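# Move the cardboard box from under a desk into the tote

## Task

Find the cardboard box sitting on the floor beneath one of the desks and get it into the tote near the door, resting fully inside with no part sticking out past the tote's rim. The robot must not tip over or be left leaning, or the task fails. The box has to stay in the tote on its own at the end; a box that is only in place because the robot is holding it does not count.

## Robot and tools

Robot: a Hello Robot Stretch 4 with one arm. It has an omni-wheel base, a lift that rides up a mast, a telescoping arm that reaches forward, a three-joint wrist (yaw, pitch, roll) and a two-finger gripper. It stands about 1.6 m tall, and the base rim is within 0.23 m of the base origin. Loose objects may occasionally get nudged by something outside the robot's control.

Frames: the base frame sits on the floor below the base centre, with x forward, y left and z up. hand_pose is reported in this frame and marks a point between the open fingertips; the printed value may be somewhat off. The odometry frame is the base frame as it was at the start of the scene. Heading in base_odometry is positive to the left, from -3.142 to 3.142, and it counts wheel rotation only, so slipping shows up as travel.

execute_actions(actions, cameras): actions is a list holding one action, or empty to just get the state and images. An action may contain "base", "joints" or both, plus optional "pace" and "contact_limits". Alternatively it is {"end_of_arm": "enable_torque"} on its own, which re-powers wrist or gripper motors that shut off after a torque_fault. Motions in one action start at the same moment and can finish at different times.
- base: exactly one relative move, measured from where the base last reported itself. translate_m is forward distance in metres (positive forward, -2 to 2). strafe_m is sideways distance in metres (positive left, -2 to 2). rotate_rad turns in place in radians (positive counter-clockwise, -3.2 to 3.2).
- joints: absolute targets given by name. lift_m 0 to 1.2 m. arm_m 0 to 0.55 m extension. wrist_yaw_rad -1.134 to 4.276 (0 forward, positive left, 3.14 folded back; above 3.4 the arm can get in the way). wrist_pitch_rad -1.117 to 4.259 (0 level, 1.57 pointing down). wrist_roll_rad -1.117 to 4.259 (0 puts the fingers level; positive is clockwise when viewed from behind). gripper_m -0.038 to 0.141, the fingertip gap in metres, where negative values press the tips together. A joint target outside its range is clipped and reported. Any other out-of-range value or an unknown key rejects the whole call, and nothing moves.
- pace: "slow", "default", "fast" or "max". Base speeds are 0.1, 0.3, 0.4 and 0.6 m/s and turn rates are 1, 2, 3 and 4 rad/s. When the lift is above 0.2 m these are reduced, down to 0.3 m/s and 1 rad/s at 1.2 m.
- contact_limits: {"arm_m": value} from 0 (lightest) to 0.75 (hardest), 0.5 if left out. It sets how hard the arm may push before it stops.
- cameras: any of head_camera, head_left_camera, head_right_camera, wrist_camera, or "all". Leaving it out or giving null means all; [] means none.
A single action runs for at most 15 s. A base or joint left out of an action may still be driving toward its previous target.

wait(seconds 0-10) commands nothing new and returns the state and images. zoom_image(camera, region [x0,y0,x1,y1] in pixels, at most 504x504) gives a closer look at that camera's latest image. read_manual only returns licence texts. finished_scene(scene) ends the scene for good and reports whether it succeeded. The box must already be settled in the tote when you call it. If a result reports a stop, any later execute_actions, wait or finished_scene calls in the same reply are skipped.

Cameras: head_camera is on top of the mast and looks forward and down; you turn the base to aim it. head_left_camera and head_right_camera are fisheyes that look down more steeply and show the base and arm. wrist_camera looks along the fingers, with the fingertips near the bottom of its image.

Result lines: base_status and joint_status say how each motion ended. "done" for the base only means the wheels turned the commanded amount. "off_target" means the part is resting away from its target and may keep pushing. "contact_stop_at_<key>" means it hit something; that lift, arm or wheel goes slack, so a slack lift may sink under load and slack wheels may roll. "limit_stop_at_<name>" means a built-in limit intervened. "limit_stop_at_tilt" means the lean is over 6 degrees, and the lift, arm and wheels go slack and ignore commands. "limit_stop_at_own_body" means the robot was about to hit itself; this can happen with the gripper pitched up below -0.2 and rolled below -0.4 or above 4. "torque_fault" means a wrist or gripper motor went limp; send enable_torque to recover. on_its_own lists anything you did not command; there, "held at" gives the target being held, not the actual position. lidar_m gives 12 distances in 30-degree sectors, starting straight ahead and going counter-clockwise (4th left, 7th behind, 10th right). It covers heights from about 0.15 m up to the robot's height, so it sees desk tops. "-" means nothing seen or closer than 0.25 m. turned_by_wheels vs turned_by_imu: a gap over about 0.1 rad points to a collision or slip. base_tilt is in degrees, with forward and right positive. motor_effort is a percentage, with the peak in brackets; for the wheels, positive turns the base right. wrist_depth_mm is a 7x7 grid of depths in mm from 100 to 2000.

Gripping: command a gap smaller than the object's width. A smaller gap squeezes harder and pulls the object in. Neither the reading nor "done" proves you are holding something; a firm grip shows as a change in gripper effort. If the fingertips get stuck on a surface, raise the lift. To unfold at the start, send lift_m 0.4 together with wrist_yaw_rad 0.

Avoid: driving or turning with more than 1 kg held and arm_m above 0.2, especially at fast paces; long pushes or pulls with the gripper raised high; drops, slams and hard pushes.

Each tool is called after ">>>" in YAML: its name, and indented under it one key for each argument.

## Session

>>> execute_actions:
  actions: []

Scene clock: 0.00 s.
base_odometry: x=+0.000 y=+0.000 heading=+0.000 (m, m, rad; odometry frame)
turned_by_wheels: +0.000 (rad since the last result)
turned_by_imu: +0.000 (rad since the last result)
base_tilt: forward=-0.3 right=+0.0 (deg)
lidar_m: 0.66 0.65 0.78 1.33 1.75 1.23 1.03 1.02 1.04 1.21 1.63 0.80
base_status: not commanded
joint_positions: lift_m=+0.159 arm_m=+0.000 wrist_yaw_rad=+3.145 wrist_pitch_rad=+0.000 wrist_roll_rad=-0.013 gripper_m=+0.057
joint_status: not commanded
motor_effort: lift_m=+18 arm_m=+0 wrist_yaw_rad=+0 wrist_pitch_rad=-7 wrist_roll_rad=+0 gripper_m=-2 wheel_0=+0 wheel_1=+0 wheel_2=+0 (%)
hand_pose: x=-0.1175 y=+0.0864 z=+0.3374 quat_wxyz=(-0.002, +0.000, -0.006, +1.000) (m; base frame)
wrist_depth_mm: - 133 1118 1205 1281 1430 1537 / - 125 198 1205 1308 1430 1499 / - 129 188 1205 1308 1366 1537 / 117 135 1118 1205 1308 1366 1537 / 1008 1060 1118 1255 1308 1397 1499 / 991 1025 196 1078 197 1118 1042 / 820 809 878 - 788 750 759
pictures: head_camera, head_left_camera, head_right_camera, wrist_camera
camera_calibration (this result's frames):
wrist_camera: T_world_to_cam=[[0.0377803, 0.998831, -0.0301676, -0.0771183], [0.0409032, -0.0317096, -0.99866, 0.392572], [-0.998449, 0.0364957, -0.0420534, 0.12324], [0, 0, 0, 1]] pos_world=[0.109905, 0.0849787, 0.394902]
Images, in order (width x height): head_camera 420x560, head_left_camera 420x672, head_right_camera 420x672, wrist_camera 616x392.

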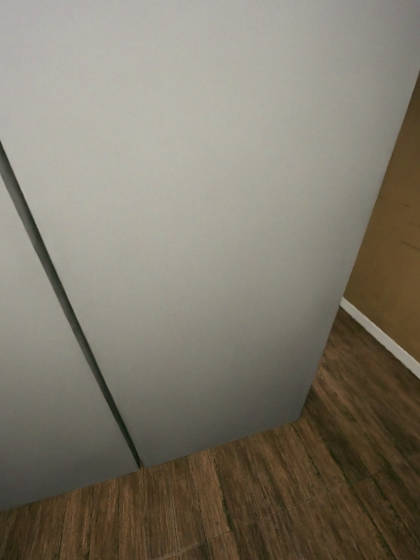

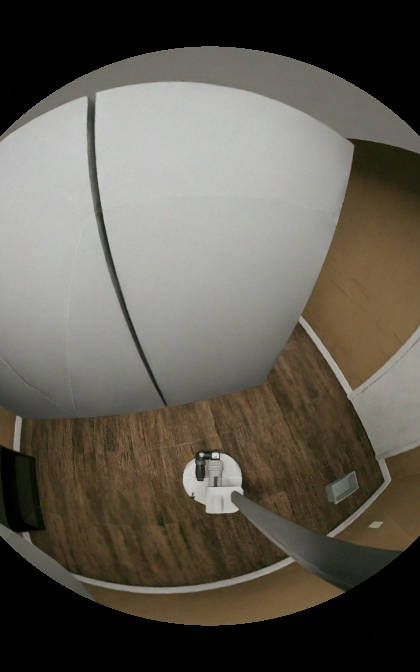

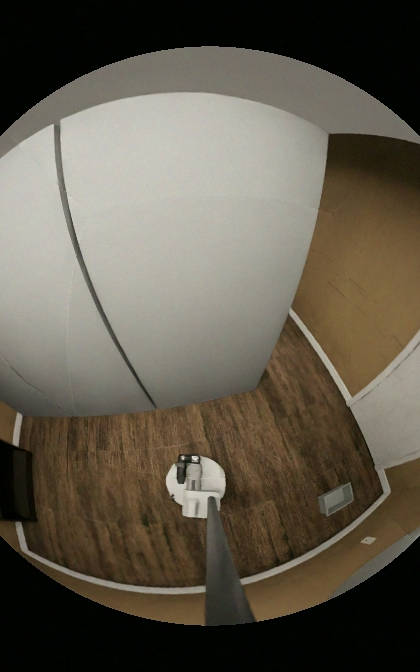

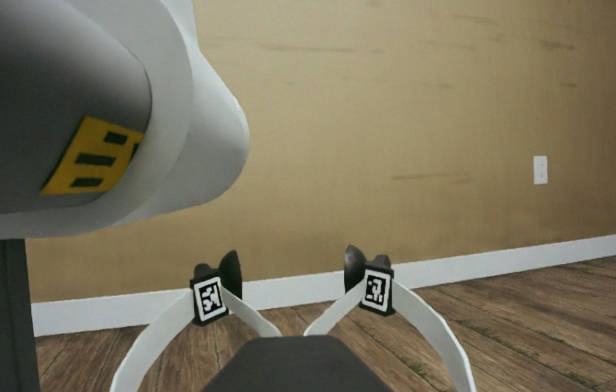

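>>> execute_actions:
  actions:
    - {"base":{"rotate_rad":0.33},"joints":{"lift_m":0.4,"wrist_yaw_rad":0},"pace":"fast"}
  cameras: []

>>> execute_actions:
  actions:
    - {"base":{"strafe_m":-1.18},"joints":{"lift_m":0.2},"pace":"max"}

Scene clock: 3.27 s.
base_odometry: x=+0.000 y=+0.000 heading=+0.330 (m, m, rad; odometry frame)
turned_by_wheels: +0.330 (rad since the last result)
turned_by_imu: +0.326 (rad since the last result)
base_tilt: forward=-0.4 right=+0.0 (deg)
lidar_m: 0.65 0.70 1.03 1.73 1.38 1.06 1.02 1.09 1.04 1.62 0.90 0.68
base_status: done
joint_positions: lift_m=+0.400 arm_m=+0.000 wrist_yaw_rad=+0.001 wrist_pitch_rad=+0.000 wrist_roll_rad=-0.013 gripper_m=+0.057
joint_status: all done
motor_effort: lift_m=+23(26) arm_m=+0(0) wrist_yaw_rad=-2(7) wrist_pitch_rad=-7(7) wrist_roll_rad=+0(1) gripper_m=-2(2) wheel_0=+0(6) wheel_1=+0(5) wheel_2=+0(7) (%)
hand_pose: x=+0.4598 y=-0.0873 z=+0.5778 quat_wxyz=(+1.000, -0.006, +0.000, +0.000) (m; base frame)
wrist_depth_mm: 449 442 439 436 436 433 430 / 449 449 449 442 433 436 430 / 452 449 445 445 439 436 433 / 455 455 449 449 445 439 439 / 462 455 452 452 445 442 442 / 462 459 196 452 197 452 442 / 466 462 459 - 449 445 445
pictures: none
No camera images: the call's "cameras" was empty. Leave "cameras" out to get every camera's image.

Scene clock: 6.83 s.
base_odometry: x=+0.382 y=-1.116 heading=+0.330 (m, m, rad; odometry frame)
turned_by_wheels: +0.000 (rad since the last result)
turned_by_imu: +0.000 (rad since the last result)
base_tilt: forward=-0.4 right=+0.1 (deg)
lidar_m: 2.44 0.76 0.90 2.93 1.47 0.64 0.63 0.62 0.46 0.43 0.50 0.71
base_status: done
joint_positions: lift_m=+0.200 arm_m=+0.000 wrist_yaw_rad=+0.000 wrist_pitch_rad=+0.000 wrist_roll_rad=-0.013 gripper_m=+0.057
joint_status: all done
motor_effort: lift_m=+16(20) arm_m=+0(0) wrist_yaw_rad=+0(0) wrist_pitch_rad=-7(7) wrist_roll_rad=+0(0) gripper_m=-2(3) wheel_0=+0(11) wheel_1=+1(13) wheel_2=+0(1) (%)
hand_pose: x=+0.4598 y=-0.0874 z=+0.3784 quat_wxyz=(+1.000, -0.006, +0.000, +0.000) (m; base frame)
wrist_depth_mm: 778 - - - 1863 904 615 / 750 - - - 1808 917 615 / 750 - - - - 917 634 / 741 - - - - 960 634 / 723 - - - 1576 960 640 / 732 1308 196 1182 197 931 647 / 723 842 960 - 866 778 654
pictures: head_camera, head_left_camera, head_right_camera, wrist_camera
camera_calibration (this result's frames):
wrist_camera: T_world_to_cam=[[-0.0411559, -0.998697, -0.0301629, -0.0623608], [-0.040886, 0.0318465, -0.998656, 0.447577], [0.998316, -0.0398673, -0.0421434, -0.217022], [0, 0, 0, 1]] pos_world=[0.232389, -0.0851854, 0.435948]
Images, in order (width x height): head_camera 420x560, head_left_camera 420x672, head_right_camera 420x672, wrist_camera 616x392.

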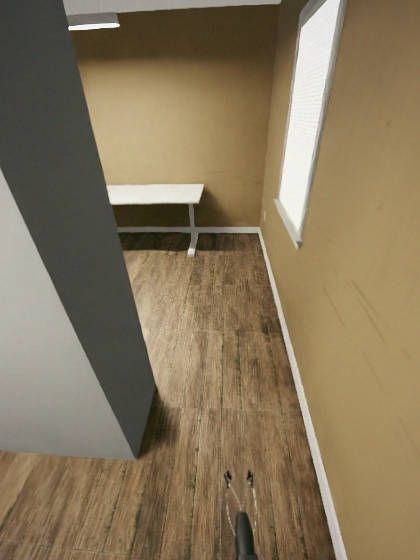

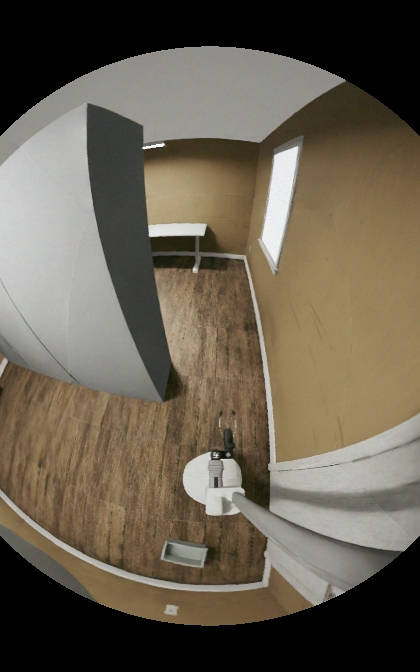

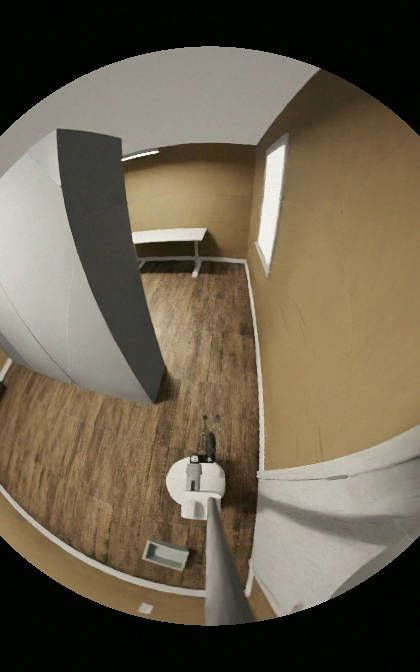

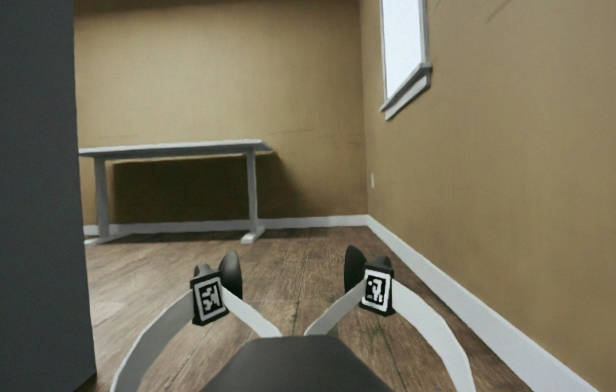

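Likely the other desk.

>>> execute_actions:
  actions:
    - {"base":{"translate_m":1.8},"pace":"max"}
  cameras: []

>>> execute_actions:
  actions:
    - {"base":{"rotate_rad":1.5},"joints":{"gripper_m":0.13},"pace":"fast"}

Scene clock: 12.23 s.
base_odometry: x=+2.085 y=-0.533 heading=+0.330 (m, m, rad; odometry frame)
turned_by_wheels: +0.000 (rad since the last result)
turned_by_imu: -0.005 (rad since the last result)
base_tilt: forward=-0.3 right=+0.1 (deg)
lidar_m: 1.05 1.12 1.56 2.32 0.95 0.81 1.80 0.79 0.54 0.50 0.58 0.82
base_status: done
joint_positions: lift_m=+0.200 arm_m=+0.000 wrist_yaw_rad=+0.000 wrist_pitch_rad=+0.000 wrist_roll_rad=-0.013 gripper_m=+0.057
joint_status: not commanded
motor_effort: lift_m=+16(16) arm_m=-1(0) wrist_yaw_rad=+0(0) wrist_pitch_rad=-6(7) wrist_roll_rad=+1(0) gripper_m=-3(2) wheel_0=+0(9) wheel_1=+0(9) wheel_2=+1(19) (%)
hand_pose: x=+0.4598 y=-0.0874 z=+0.3784 quat_wxyz=(+1.000, -0.006, +0.000, +0.000) (m; base frame)
wrist_depth_mm: 1618 1618 1576 1499 1537 1098 741 / 946 946 1576 1537 1499 1118 768 / 1576 1618 1618 1576 1618 1160 768 / 1618 1576 1618 1576 1537 1160 778 / 1618 1576 1576 1576 1537 1205 788 / 1308 1336 196 1182 198 1060 798 / 931 854 946 - 854 820 759
pictures: none
No camera images: the call's "cameras" was empty. Leave "cameras" out to get every camera's image.

Scene clock: 13.93 s.
base_odometry: x=+2.085 y=-0.533 heading=+1.830 (m, m, rad; odometry frame)
turned_by_wheels: +1.500 (rad since the last result)
turned_by_imu: +1.485 (rad since the last result)
base_tilt: forward=-0.3 right=+0.1 (deg)
lidar_m: 2.35 1.05 0.79 2.33 0.84 0.54 0.54 0.55 0.79 1.07 1.09 1.46
base_status: done
joint_positions: lift_m=+0.200 arm_m=+0.000 wrist_yaw_rad=+0.000 wrist_pitch_rad=+0.000 wrist_roll_rad=-0.013 gripper_m=+0.130
joint_status: all done
motor_effort: lift_m=+16(16) arm_m=+0(0) wrist_yaw_rad=+1(1) wrist_pitch_rad=-7(7) wrist_roll_rad=+0(1) gripper_m=+1(1) wheel_0=+0(7) wheel_1=+2(7) wheel_2=+1(10) (%)
hand_pose: x=+0.4598 y=-0.0874 z=+0.3784 quat_wxyz=(+1.000, -0.006, +0.000, +0.000) (m; base frame)
wrist_depth_mm: 1576 1921 - - - - - / 1661 1863 - - - - - / 1863 1863 - - - - - / 1756 1921 - - - - - / 1808 1808 - - - - 1863 / 1205 1118 1118 1255 1042 1060 1138 / 931 891 946 - 904 831 831
pictures: head_camera, head_left_camera, head_right_camera, wrist_camera
camera_calibration (this result's frames):
wrist_camera: T_world_to_cam=[[-0.0411168, -0.998699, -0.0301632, -0.0623672], [-0.0408873, 0.0318452, -0.998656, 0.447577], [0.998317, -0.0398283, -0.0421435, -0.217028], [0, 0, 0, 1]] pos_world=[0.232398, -0.0851831, 0.435948]
Images, in order (width x height): head_camera 420x560, head_left_camera 420x672, head_right_camera 420x672, wrist_camera 616x392.

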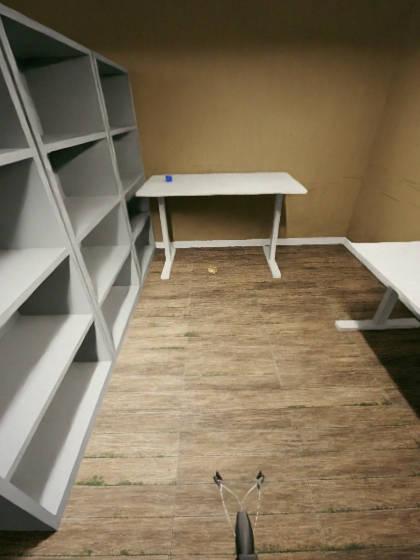

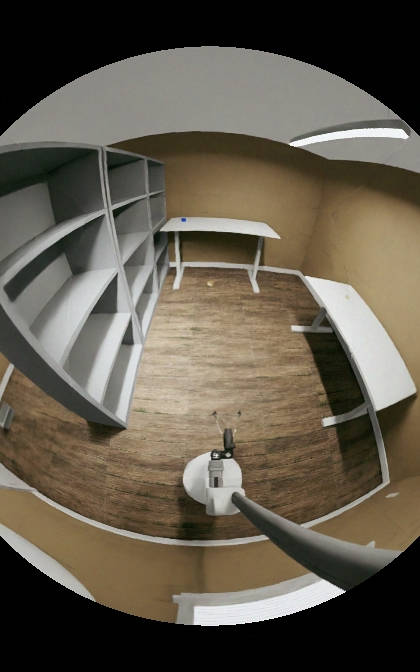

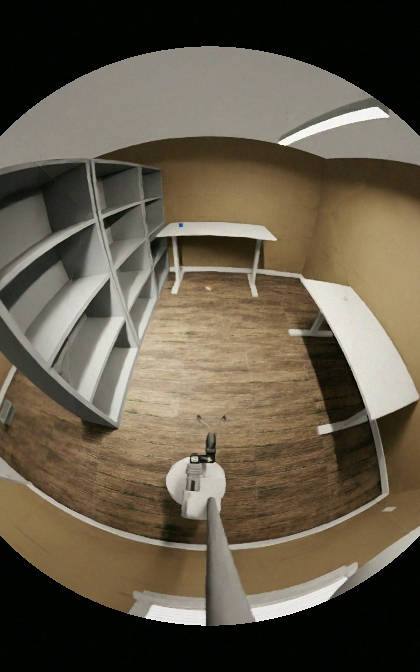

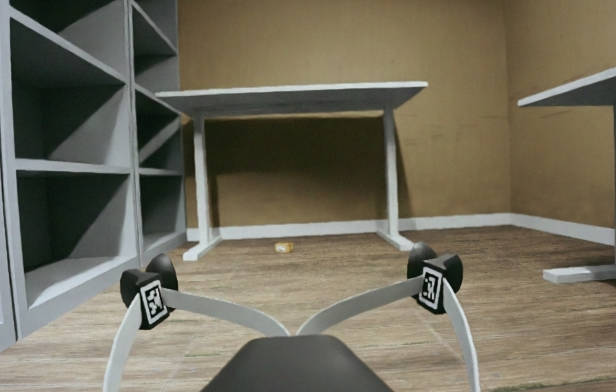

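Box at about 2.55 m.

>>> execute_actions:
  actions:
    - {"base":{"translate_m":1.9},"joints":{"wrist_pitch_rad":0.7},"pace":"max"}
  cameras: ["head_camera","wrist_camera"]

Scene clock: 19.60 s.
base_odometry: x=+1.598 y=+1.303 heading=+1.830 (m, m, rad; odometry frame)
turned_by_wheels: +0.000 (rad since the last result)
turned_by_imu: -0.006 (rad since the last result)
base_tilt: forward=-0.3 right=+0.1 (deg)
lidar_m: 0.41 0.45 0.64 0.73 0.75 1.05 2.47 1.45 1.06 1.02 0.66 0.46
base_status: done
joint_positions: lift_m=+0.200 arm_m=+0.000 wrist_yaw_rad=+0.000 wrist_pitch_rad=+0.702 wrist_roll_rad=-0.013 gripper_m=+0.130
joint_status: all done
motor_effort: lift_m=+16(16) arm_m=+0(0) wrist_yaw_rad=+1(0) wrist_pitch_rad=-4(4) wrist_roll_rad=+0(0) gripper_m=+2(1) wheel_0=-1(7) wheel_1=-1(8) wheel_2=+0(12) (%)
hand_pose: x=+0.3916 y=-0.0874 z=+0.1922 quat_wxyz=(+0.939, -0.006, +0.344, +0.002) (m; base frame)
wrist_depth_mm: 917 931 946 946 946 976 991 / 820 842 831 820 809 820 788 / 676 676 668 668 661 661 661 / 559 559 504 554 554 554 554 / 484 480 480 477 484 477 466 / 424 404 407 421 399 407 415 / 379 375 384 - 379 373 375
pictures: head_camera, wrist_camera
camera_calibration (this result's frames):
wrist_camera: T_world_to_cam=[[-0.0509695, -0.998694, 0.00362413, -0.0734648], [-0.675798, 0.0318178, -0.7364, 0.457094], [0.735323, -0.0399831, -0.676537, 0.0680801], [0, 0, 0, 1]] pos_world=[0.255098, -0.0851905, 0.382929]
Images, in order (width x height): head_camera 420x560, wrist_camera 616x392.

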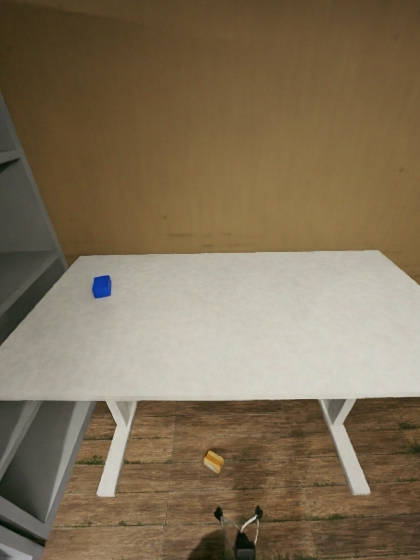

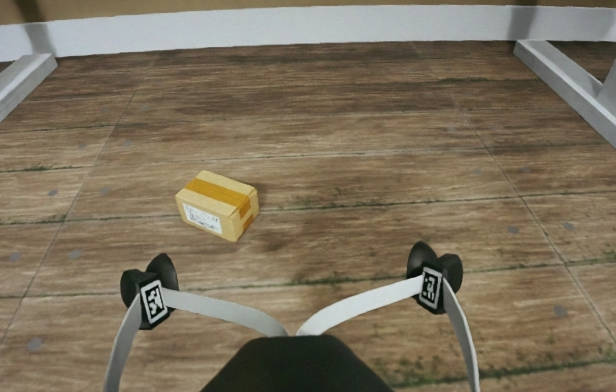

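>>> execute_actions:
  actions:
    - {"base":{"strafe_m":0.10},"joints":{"wrist_pitch_rad":1.57,"wrist_roll_rad":2.04,"arm_m":0.45,"lift_m":0.26},"pace":"fast"}
  cameras: ["wrist_camera"]

Scene clock: 22.73 s.
base_odometry: x=+1.501 y=+1.278 heading=+1.830 (m, m, rad; odometry frame)
turned_by_wheels: +0.000 (rad since the last result)
turned_by_imu: +0.000 (rad since the last result)
base_tilt: forward=-0.4 right=+0.0 (deg)
lidar_m: 0.43 0.46 0.65 0.62 0.67 0.92 2.49 1.64 1.17 1.12 0.62 0.46
base_status: done
joint_positions: lift_m=+0.260 arm_m=+0.449 wrist_yaw_rad=+0.000 wrist_pitch_rad=+1.570 wrist_roll_rad=+2.040 gripper_m=+0.130
joint_status: all done
motor_effort: lift_m=+23(26) arm_m=+6(7) wrist_yaw_rad=+0(1) wrist_pitch_rad=+1(4) wrist_roll_rad=+2(7) gripper_m=+0(0) wheel_0=+1(11) wheel_1=-1(11) wheel_2=-1(2) (%)
hand_pose: x=+0.6203 y=-0.0874 z=+0.1494 quat_wxyz=(+0.370, +0.603, +0.370, -0.602) (m; base frame)
wrist_depth_mm: 355 357 362 366 368 373 375 / 357 362 364 370 370 375 379 / 357 362 364 370 377 379 379 / 359 364 368 370 375 379 379 / 364 364 370 324 375 382 387 / 364 364 370 325 379 382 387 / 366 370 373 - 382 384 392
pictures: wrist_camera
camera_calibration (this result's frames):
wrist_camera: T_world_to_cam=[[-0.871291, 0.489108, 0.0403122, 0.571729], [0.490541, 0.870435, 0.0413805, -0.186235], [-0.0148497, 0.0558293, -0.99833, 0.392732], [0, 0, 0, 1]] pos_world=[0.59533, -0.139457, 0.376735]
Images, in order (width x height): wrist_camera 616x392.

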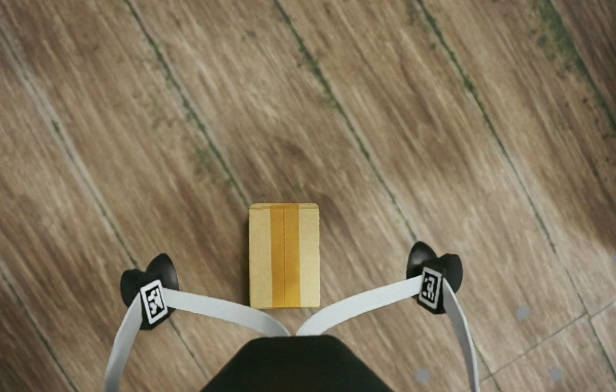

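>>> execute_actions:
  actions:
    - {"joints":{"lift_m":0.147,"arm_m":0.46,"gripper_m":0.1}}
  cameras: []

>>> execute_actions:
  actions:
    - {"joints":{"gripper_m":0.015}}
  cameras: []

>>> execute_actions:
  actions:
    - {"joints":{"lift_m":0.2},"pace":"fast"}
  cameras: ["wrist_camera"]

Scene clock: 25.20 s.
base_odometry: x=+1.501 y=+1.278 heading=+1.830 (m, m, rad; odometry frame)
turned_by_wheels: +0.000 (rad since the last result)
turned_by_imu: +0.000 (rad since the last result)
base_tilt: forward=-0.4 right=+0.1 (deg)
lidar_m: 0.42 0.45 0.64 0.64 0.66 0.90 2.46 1.63 1.17 1.13 0.65 0.44
base_status: not commanded
joint_positions: lift_m=+0.147 arm_m=+0.459 wrist_yaw_rad=+0.000 wrist_pitch_rad=+1.570 wrist_roll_rad=+2.040 gripper_m=+0.100
joint_status: all done
motor_effort: lift_m=+13(23) arm_m=+6(5) wrist_yaw_rad=+0(0) wrist_pitch_rad=+0(1) wrist_roll_rad=+3(1) gripper_m=-1(1) wheel_0=+1(1) wheel_1=-1(1) wheel_2=-1(1) (%)
hand_pose: x=+0.6302 y=-0.0874 z=+0.0371 quat_wxyz=(+0.370, +0.603, +0.370, -0.602) (m; base frame)
wrist_depth_mm: 249 252 254 257 258 260 264 / 249 252 255 257 260 263 265 / 251 254 256 259 260 265 267 / 252 255 257 259 263 265 268 / 254 257 257 212 264 267 270 / 254 257 211 211 265 267 271 / 256 257 260 - 267 270 272
pictures: none
No camera images: the call's "cameras" was empty. Leave "cameras" out to get every camera's image.

Scene clock: 26.87 s.
base_odometry: x=+1.501 y=+1.278 heading=+1.830 (m, m, rad; odometry frame)
turned_by_wheels: +0.000 (rad since the last result)
turned_by_imu: +0.000 (rad since the last result)
base_tilt: forward=-0.3 right=+0.0 (deg)
lidar_m: 0.44 0.46 0.65 0.62 0.66 0.90 2.47 1.64 1.15 1.12 0.63 0.46
base_status: not commanded
joint_positions: lift_m=+0.147 arm_m=+0.459 wrist_yaw_rad=+0.000 wrist_pitch_rad=+1.570 wrist_roll_rad=+2.040 gripper_m=+0.015
joint_status: all done
motor_effort: lift_m=+13(14) arm_m=+6(6) wrist_yaw_rad=+0(0) wrist_pitch_rad=+1(1) wrist_roll_rad=+1(1) gripper_m=-18(17) wheel_0=+1(1) wheel_1=-1(1) wheel_2=-1(1) (%)
hand_pose: x=+0.6302 y=-0.0874 z=+0.0371 quat_wxyz=(+0.370, +0.603, +0.370, -0.602) (m; base frame)
wrist_depth_mm: 249 251 253 255 259 262 264 / 251 252 254 258 259 263 267 / 251 254 255 258 260 265 266 / 252 254 257 259 263 264 268 / 254 256 257 198 265 267 270 / 256 257 197 200 190 268 270 / 256 259 260 - 266 267 272
pictures: none
No camera images: the call's "cameras" was empty. Leave "cameras" out to get every camera's image.

Scene clock: 27.80 s.
base_odometry: x=+1.501 y=+1.278 heading=+1.830 (m, m, rad; odometry frame)
turned_by_wheels: +0.000 (rad since the last result)
turned_by_imu: +0.000 (rad since the last result)
base_tilt: forward=-0.3 right=+0.0 (deg)
lidar_m: 0.44 0.46 0.65 0.62 0.66 0.91 2.47 1.64 1.15 1.12 0.65 0.45
base_status: not commanded
joint_positions: lift_m=+0.200 arm_m=+0.459 wrist_yaw_rad=+0.000 wrist_pitch_rad=+1.570 wrist_roll_rad=+2.040 gripper_m=+0.015
joint_status: all done
motor_effort: lift_m=+24(27) arm_m=+6(6) wrist_yaw_rad=+0(0) wrist_pitch_rad=+0(1) wrist_roll_rad=+1(2) gripper_m=-16(18) wheel_0=+1(1) wheel_1=-1(1) wheel_2=-1(1) (%)
hand_pose: x=+0.6302 y=-0.0874 z=+0.0893 quat_wxyz=(+0.370, +0.603, +0.370, -0.602) (m; base frame)
wrist_depth_mm: 300 298 304 307 310 314 315 / 300 301 307 309 310 317 317 / 301 303 307 309 314 317 322 / 303 306 307 312 314 320 322 / 304 306 309 198 315 322 322 / 307 306 197 200 189 320 325 / 309 310 314 - 322 324 325
pictures: wrist_camera
camera_calibration (this result's frames):
wrist_camera: T_world_to_cam=[[-0.871253, 0.489161, 0.0404993, 0.582741], [0.490604, 0.870405, 0.0412751, -0.18864], [-0.0150606, 0.0558301, -0.998327, 0.333064], [0, 0, 0, 1]] pos_world=[0.605278, -0.139456, 0.316692]
Images, in order (width x height): wrist_camera 616x392.

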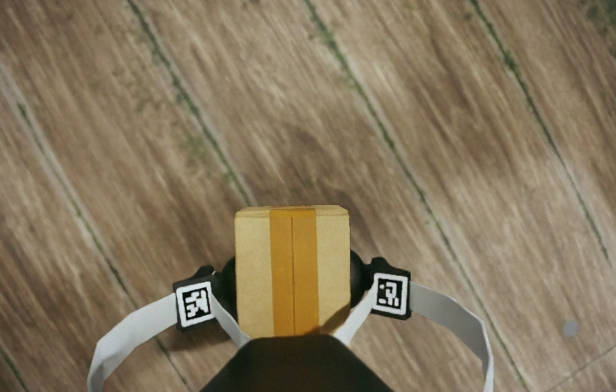

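>>> execute_actions:
  actions:
    - {"base":{"translate_m":-1.95},"joints":{"arm_m":0.17,"wrist_roll_rad":0.0},"pace":"max"}
  cameras: []

>>> execute_actions:
  actions:
    - {"base":{"rotate_rad":1.62},"pace":"fast"}
  cameras: ["head_camera"]

Scene clock: 34.43 s.
base_odometry: x=+2.001 y=-0.607 heading=+1.830 (m, m, rad; odometry frame)
turned_by_wheels: +0.000 (rad since the last result)
turned_by_imu: +0.004 (rad since the last result)
base_tilt: forward=-0.3 right=+0.1 (deg)
lidar_m: 2.38 0.89 0.74 2.13 0.75 0.55 0.47 0.49 0.67 1.19 1.19 1.62
base_status: done
joint_positions: lift_m=+0.200 arm_m=+0.171 wrist_yaw_rad=+0.000 wrist_pitch_rad=+1.570 wrist_roll_rad=+0.000 gripper_m=+0.015
joint_status: all done
motor_effort: lift_m=+23(24) arm_m=-5(7) wrist_yaw_rad=+0(1) wrist_pitch_rad=-1(2) wrist_roll_rad=-1(4) gripper_m=-19(20) wheel_0=+1(5) wheel_1=+1(7) wheel_2=+0(12) (%)
hand_pose: x=+0.3420 y=-0.0874 z=+0.0894 quat_wxyz=(+0.707, +0.000, +0.707, +0.000) (m; base frame)
wrist_depth_mm: 300 303 304 307 310 312 315 / 301 303 306 307 310 314 317 / 303 306 310 312 314 315 319 / 304 306 310 310 315 319 319 / 307 310 312 197 317 320 324 / 307 309 198 199 189 320 327 / 312 314 315 - 322 325 327
pictures: none
No camera images: the call's "cameras" was empty. Leave "cameras" out to get every camera's image.

Scene clock: 36.20 s.
base_odometry: x=+2.001 y=-0.607 heading=-2.833 (m, m, rad; odometry frame)
turned_by_wheels: +1.620 (rad since the last result)
turned_by_imu: +1.604 (rad since the last result)
base_tilt: forward=-0.3 right=+0.0 (deg)
lidar_m: 1.75 0.73 0.52 0.48 0.53 0.77 1.16 1.22 1.72 2.23 0.85 0.72
base_status: done
joint_positions: lift_m=+0.200 arm_m=+0.171 wrist_yaw_rad=+0.000 wrist_pitch_rad=+1.570 wrist_roll_rad=+0.000 gripper_m=+0.015
joint_status: not commanded
motor_effort: lift_m=+23(23) arm_m=-6(5) wrist_yaw_rad=+1(0) wrist_pitch_rad=+1(1) wrist_roll_rad=-1(0) gripper_m=-20(18) wheel_0=+0(9) wheel_1=+2(6) wheel_2=+0(10) (%)
hand_pose: x=+0.3422 y=-0.0874 z=+0.0894 quat_wxyz=(+0.707, +0.000, +0.707, +0.000) (m; base frame)
wrist_depth_mm: 298 301 304 307 310 314 315 / 303 303 306 309 310 317 317 / 303 306 307 309 312 317 319 / 304 309 309 310 317 317 319 / 307 309 312 198 317 322 324 / 309 310 197 200 189 322 325 / 310 312 315 - 322 325 327
pictures: head_camera
Images, in order (width x height): head_camera 420x560.

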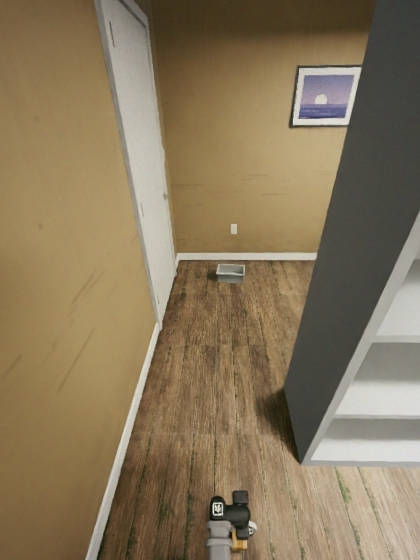

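>>> execute_actions:
  actions:
    - {"base":{"translate_m":1.85},"joints":{"lift_m":0.38},"pace":"max"}
  cameras: ["head_camera","wrist_camera"]

Scene clock: 41.33 s.
base_odometry: x=+0.238 y=-1.169 heading=-2.833 (m, m, rad; odometry frame)
turned_by_wheels: +0.000 (rad since the last result)
turned_by_imu: -0.005 (rad since the last result)
base_tilt: forward=-0.4 right=+0.1 (deg)
lidar_m: 0.59 0.55 0.45 0.41 0.45 0.68 2.25 0.88 1.12 2.96 1.30 0.48
base_status: done
joint_positions: lift_m=+0.380 arm_m=+0.171 wrist_yaw_rad=+0.000 wrist_pitch_rad=+1.570 wrist_roll_rad=+0.000 gripper_m=+0.015
joint_status: all done
motor_effort: lift_m=+23(27) arm_m=-5(6) wrist_yaw_rad=+0(1) wrist_pitch_rad=+0(2) wrist_roll_rad=-1(1) gripper_m=-18(18) wheel_0=-2(8) wheel_1=+0(5) wheel_2=+0(17) (%)
hand_pose: x=+0.3421 y=-0.0874 z=+0.2694 quat_wxyz=(+0.707, +0.000, +0.707, +0.000) (m; base frame)
wrist_depth_mm: 469 473 480 480 484 445 488 / 473 477 477 484 488 433 500 / 477 484 484 492 488 459 508 / 477 484 488 488 500 500 504 / 484 488 492 198 496 504 508 / 488 492 197 199 189 504 512 / 492 492 421 - 508 508 512
pictures: head_camera, wrist_camera
camera_calibration (this result's frames):
wrist_camera: T_world_to_cam=[[-0.0433618, -0.998207, 0.041268, -0.0889815], [-0.99819, 0.0450101, 0.0398859, 0.382786], [-0.0416719, -0.0394638, -0.998352, 0.509271], [0, 0, 0, 1]] pos_world=[0.399457, -0.0859534, 0.496835]
Images, in order (width x height): head_camera 420x560, wrist_camera 616x392.

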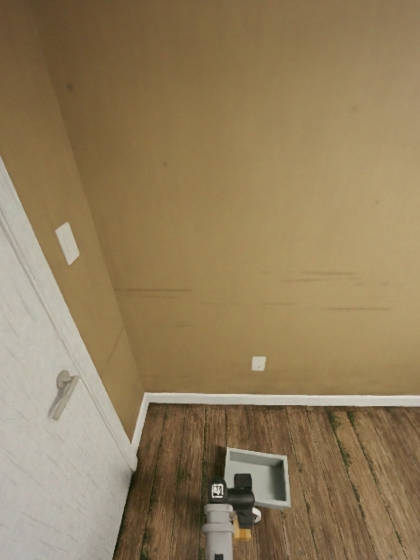

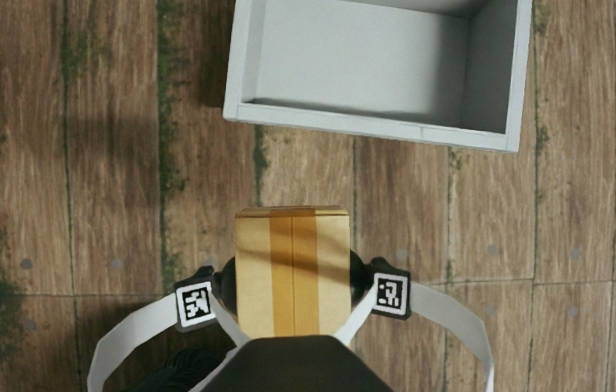

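>>> execute_actions:
  actions:
    - {"base":{"strafe_m":-0.08},"joints":{"arm_m":0.37,"wrist_roll_rad":0.11},"pace":"fast"}
  cameras: ["wrist_camera"]

Scene clock: 44.43 s.
base_odometry: x=+0.214 y=-1.093 heading=-2.833 (m, m, rad; odometry frame)
turned_by_wheels: +0.000 (rad since the last result)
turned_by_imu: +0.000 (rad since the last result)
base_tilt: forward=-0.3 right=+0.1 (deg)
lidar_m: 0.47 0.68 0.52 0.51 0.55 0.80 2.50 0.85 1.14 2.88 1.31 0.47
base_status: done
joint_positions: lift_m=+0.380 arm_m=+0.369 wrist_yaw_rad=+0.000 wrist_pitch_rad=+1.570 wrist_roll_rad=+0.110 gripper_m=+0.015
joint_status: all done
motor_effort: lift_m=+23(23) arm_m=+6(6) wrist_yaw_rad=+0(2) wrist_pitch_rad=+0(0) wrist_roll_rad=+1(0) gripper_m=-18(20) wheel_0=+0(10) wheel_1=+1(8) wheel_2=+0(2) (%)
hand_pose: x=+0.5402 y=-0.0874 z=+0.2694 quat_wxyz=(+0.706, +0.039, +0.706, -0.039) (m; base frame)
wrist_depth_mm: 473 473 484 484 488 492 496 / 469 477 477 484 488 488 496 / 473 480 477 484 488 496 500 / 477 480 480 484 488 500 504 / 480 484 387 198 455 500 504 / 484 484 198 198 189 508 508 / 484 492 492 - 504 508 512
pictures: wrist_camera
camera_calibration (this result's frames):
wrist_camera: T_world_to_cam=[[-0.151789, -0.987556, 0.0411627, -0.0208614], [-0.987356, 0.15342, 0.039872, 0.584146], [-0.045691, -0.0345901, -0.998357, 0.520124], [0, 0, 0, 1]] pos_world=[0.597359, -0.0922303, 0.496837]
Images, in order (width x height): wrist_camera 616x392.

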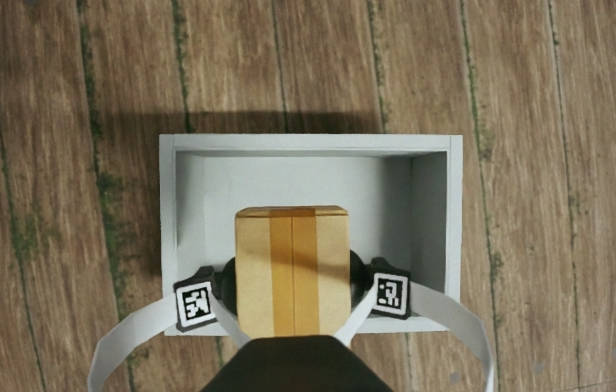

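>>> execute_actions:
  actions:
    - {"base":{"strafe_m":-0.012},"joints":{"lift_m":0.154,"arm_m":0.378}}
  cameras: []

>>> execute_actions:
  actions:
    - {"joints":{"gripper_m":0.1}}
  cameras: []

>>> execute_actions:
  actions:
    - {"joints":{"lift_m":0.34},"pace":"fast"}
  cameras: ["wrist_camera"]

Scene clock: 47.63 s.
base_odometry: x=+0.210 y=-1.082 heading=-2.833 (m, m, rad; odometry frame)
turned_by_wheels: +0.000 (rad since the last result)
turned_by_imu: +0.000 (rad since the last result)
base_tilt: forward=-0.3 right=+0.0 (deg)
lidar_m: 0.44 0.71 0.54 0.52 0.55 0.84 2.53 0.85 1.13 2.87 1.29 0.46
base_status: done
joint_positions: lift_m=+0.154 arm_m=+0.377 wrist_yaw_rad=+0.000 wrist_pitch_rad=+1.570 wrist_roll_rad=+0.110 gripper_m=+0.015
joint_status: all done
motor_effort: lift_m=+14(22) arm_m=+6(5) wrist_yaw_rad=+1(1) wrist_pitch_rad=+0(1) wrist_roll_rad=+1(1) gripper_m=-18(20) wheel_0=+1(8) wheel_1=+1(8) wheel_2=+0(1) (%)
hand_pose: x=+0.5481 y=-0.0874 z=+0.0441 quat_wxyz=(+0.706, +0.039, +0.706, -0.039) (m; base frame)
wrist_depth_mm: 255 257 260 260 263 267 268 / 255 258 259 262 265 266 271 / 166 175 180 182 181 179 176 / 188 259 260 264 266 267 207 / 187 262 262 198 268 267 208 / 187 245 197 198 189 246 208 / 190 264 265 - 271 259 206
pictures: none
No camera images: the call's "cameras" was empty. Leave "cameras" out to get every camera's image.

Scene clock: 49.30 s.
base_odometry: x=+0.210 y=-1.082 heading=-2.833 (m, m, rad; odometry frame)
turned_by_wheels: +0.000 (rad since the last result)
turned_by_imu: +0.000 (rad since the last result)
base_tilt: forward=-0.4 right=+0.0 (deg)
lidar_m: 0.46 0.71 0.55 0.52 0.57 0.84 2.55 0.86 1.10 2.87 1.30 0.45
base_status: not commanded
joint_positions: lift_m=+0.154 arm_m=+0.377 wrist_yaw_rad=+0.000 wrist_pitch_rad=+1.570 wrist_roll_rad=+0.110 gripper_m=+0.100
joint_status: all done
motor_effort: lift_m=+14(14) arm_m=+6(6) wrist_yaw_rad=+0(1) wrist_pitch_rad=+0(0) wrist_roll_rad=+1(2) gripper_m=-1(19) wheel_0=+1(1) wheel_1=+1(1) wheel_2=+0(0) (%)
hand_pose: x=+0.5481 y=-0.0874 z=+0.0441 quat_wxyz=(+0.706, +0.039, +0.706, -0.039) (m; base frame)
wrist_depth_mm: 254 257 260 263 264 267 268 / 256 258 259 263 265 267 268 / 165 174 178 181 180 178 175 / 188 258 262 264 266 267 208 / 188 262 263 216 267 270 208 / 186 246 216 217 268 263 207 / 190 245 266 - 272 259 206
pictures: none
No camera images: the call's "cameras" was empty. Leave "cameras" out to get every camera's image.

Scene clock: 50.80 s.
base_odometry: x=+0.210 y=-1.082 heading=-2.833 (m, m, rad; odometry frame)
turned_by_wheels: +0.000 (rad since the last result)
turned_by_imu: +0.000 (rad since the last result)
base_tilt: forward=-0.4 right=+0.0 (deg)
lidar_m: 0.48 0.70 0.56 0.52 0.54 0.83 2.54 0.84 1.14 2.87 1.32 0.44
base_status: not commanded
joint_positions: lift_m=+0.340 arm_m=+0.377 wrist_yaw_rad=+0.000 wrist_pitch_rad=+1.570 wrist_roll_rad=+0.110 gripper_m=+0.100
joint_status: all done
motor_effort: lift_m=+23(24) arm_m=+6(6) wrist_yaw_rad=+0(0) wrist_pitch_rad=+0(1) wrist_roll_rad=+0(0) gripper_m=+0(0) wheel_0=+1(1) wheel_1=+1(1) wheel_2=+0(0) (%)
hand_pose: x=+0.5481 y=-0.0874 z=+0.2293 quat_wxyz=(+0.706, +0.039, +0.706, -0.039) (m; base frame)
wrist_depth_mm: 430 433 442 439 445 452 455 / 430 433 436 445 452 449 455 / 436 442 410 418 449 459 459 / 439 442 442 449 445 459 462 / 442 442 449 399 452 466 466 / 445 449 370 439 370 469 466 / 449 445 347 - 345 469 473
pictures: wrist_camera
camera_calibration (this result's frames):
wrist_camera: T_world_to_cam=[[-0.151797, -0.987553, 0.0411983, -0.0180148], [-0.987344, 0.153438, 0.0401035, 0.593504], [-0.0459257, -0.0345893, -0.998346, 0.480645], [0, 0, 0, 1]] pos_world=[0.605332, -0.0922313, 0.456791]
Images, in order (width x height): wrist_camera 616x392.

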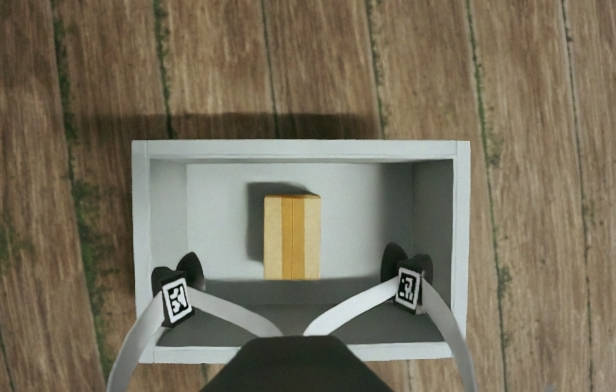

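>>> finished_scene:
  scene: 2

The scene is finished: the task was done.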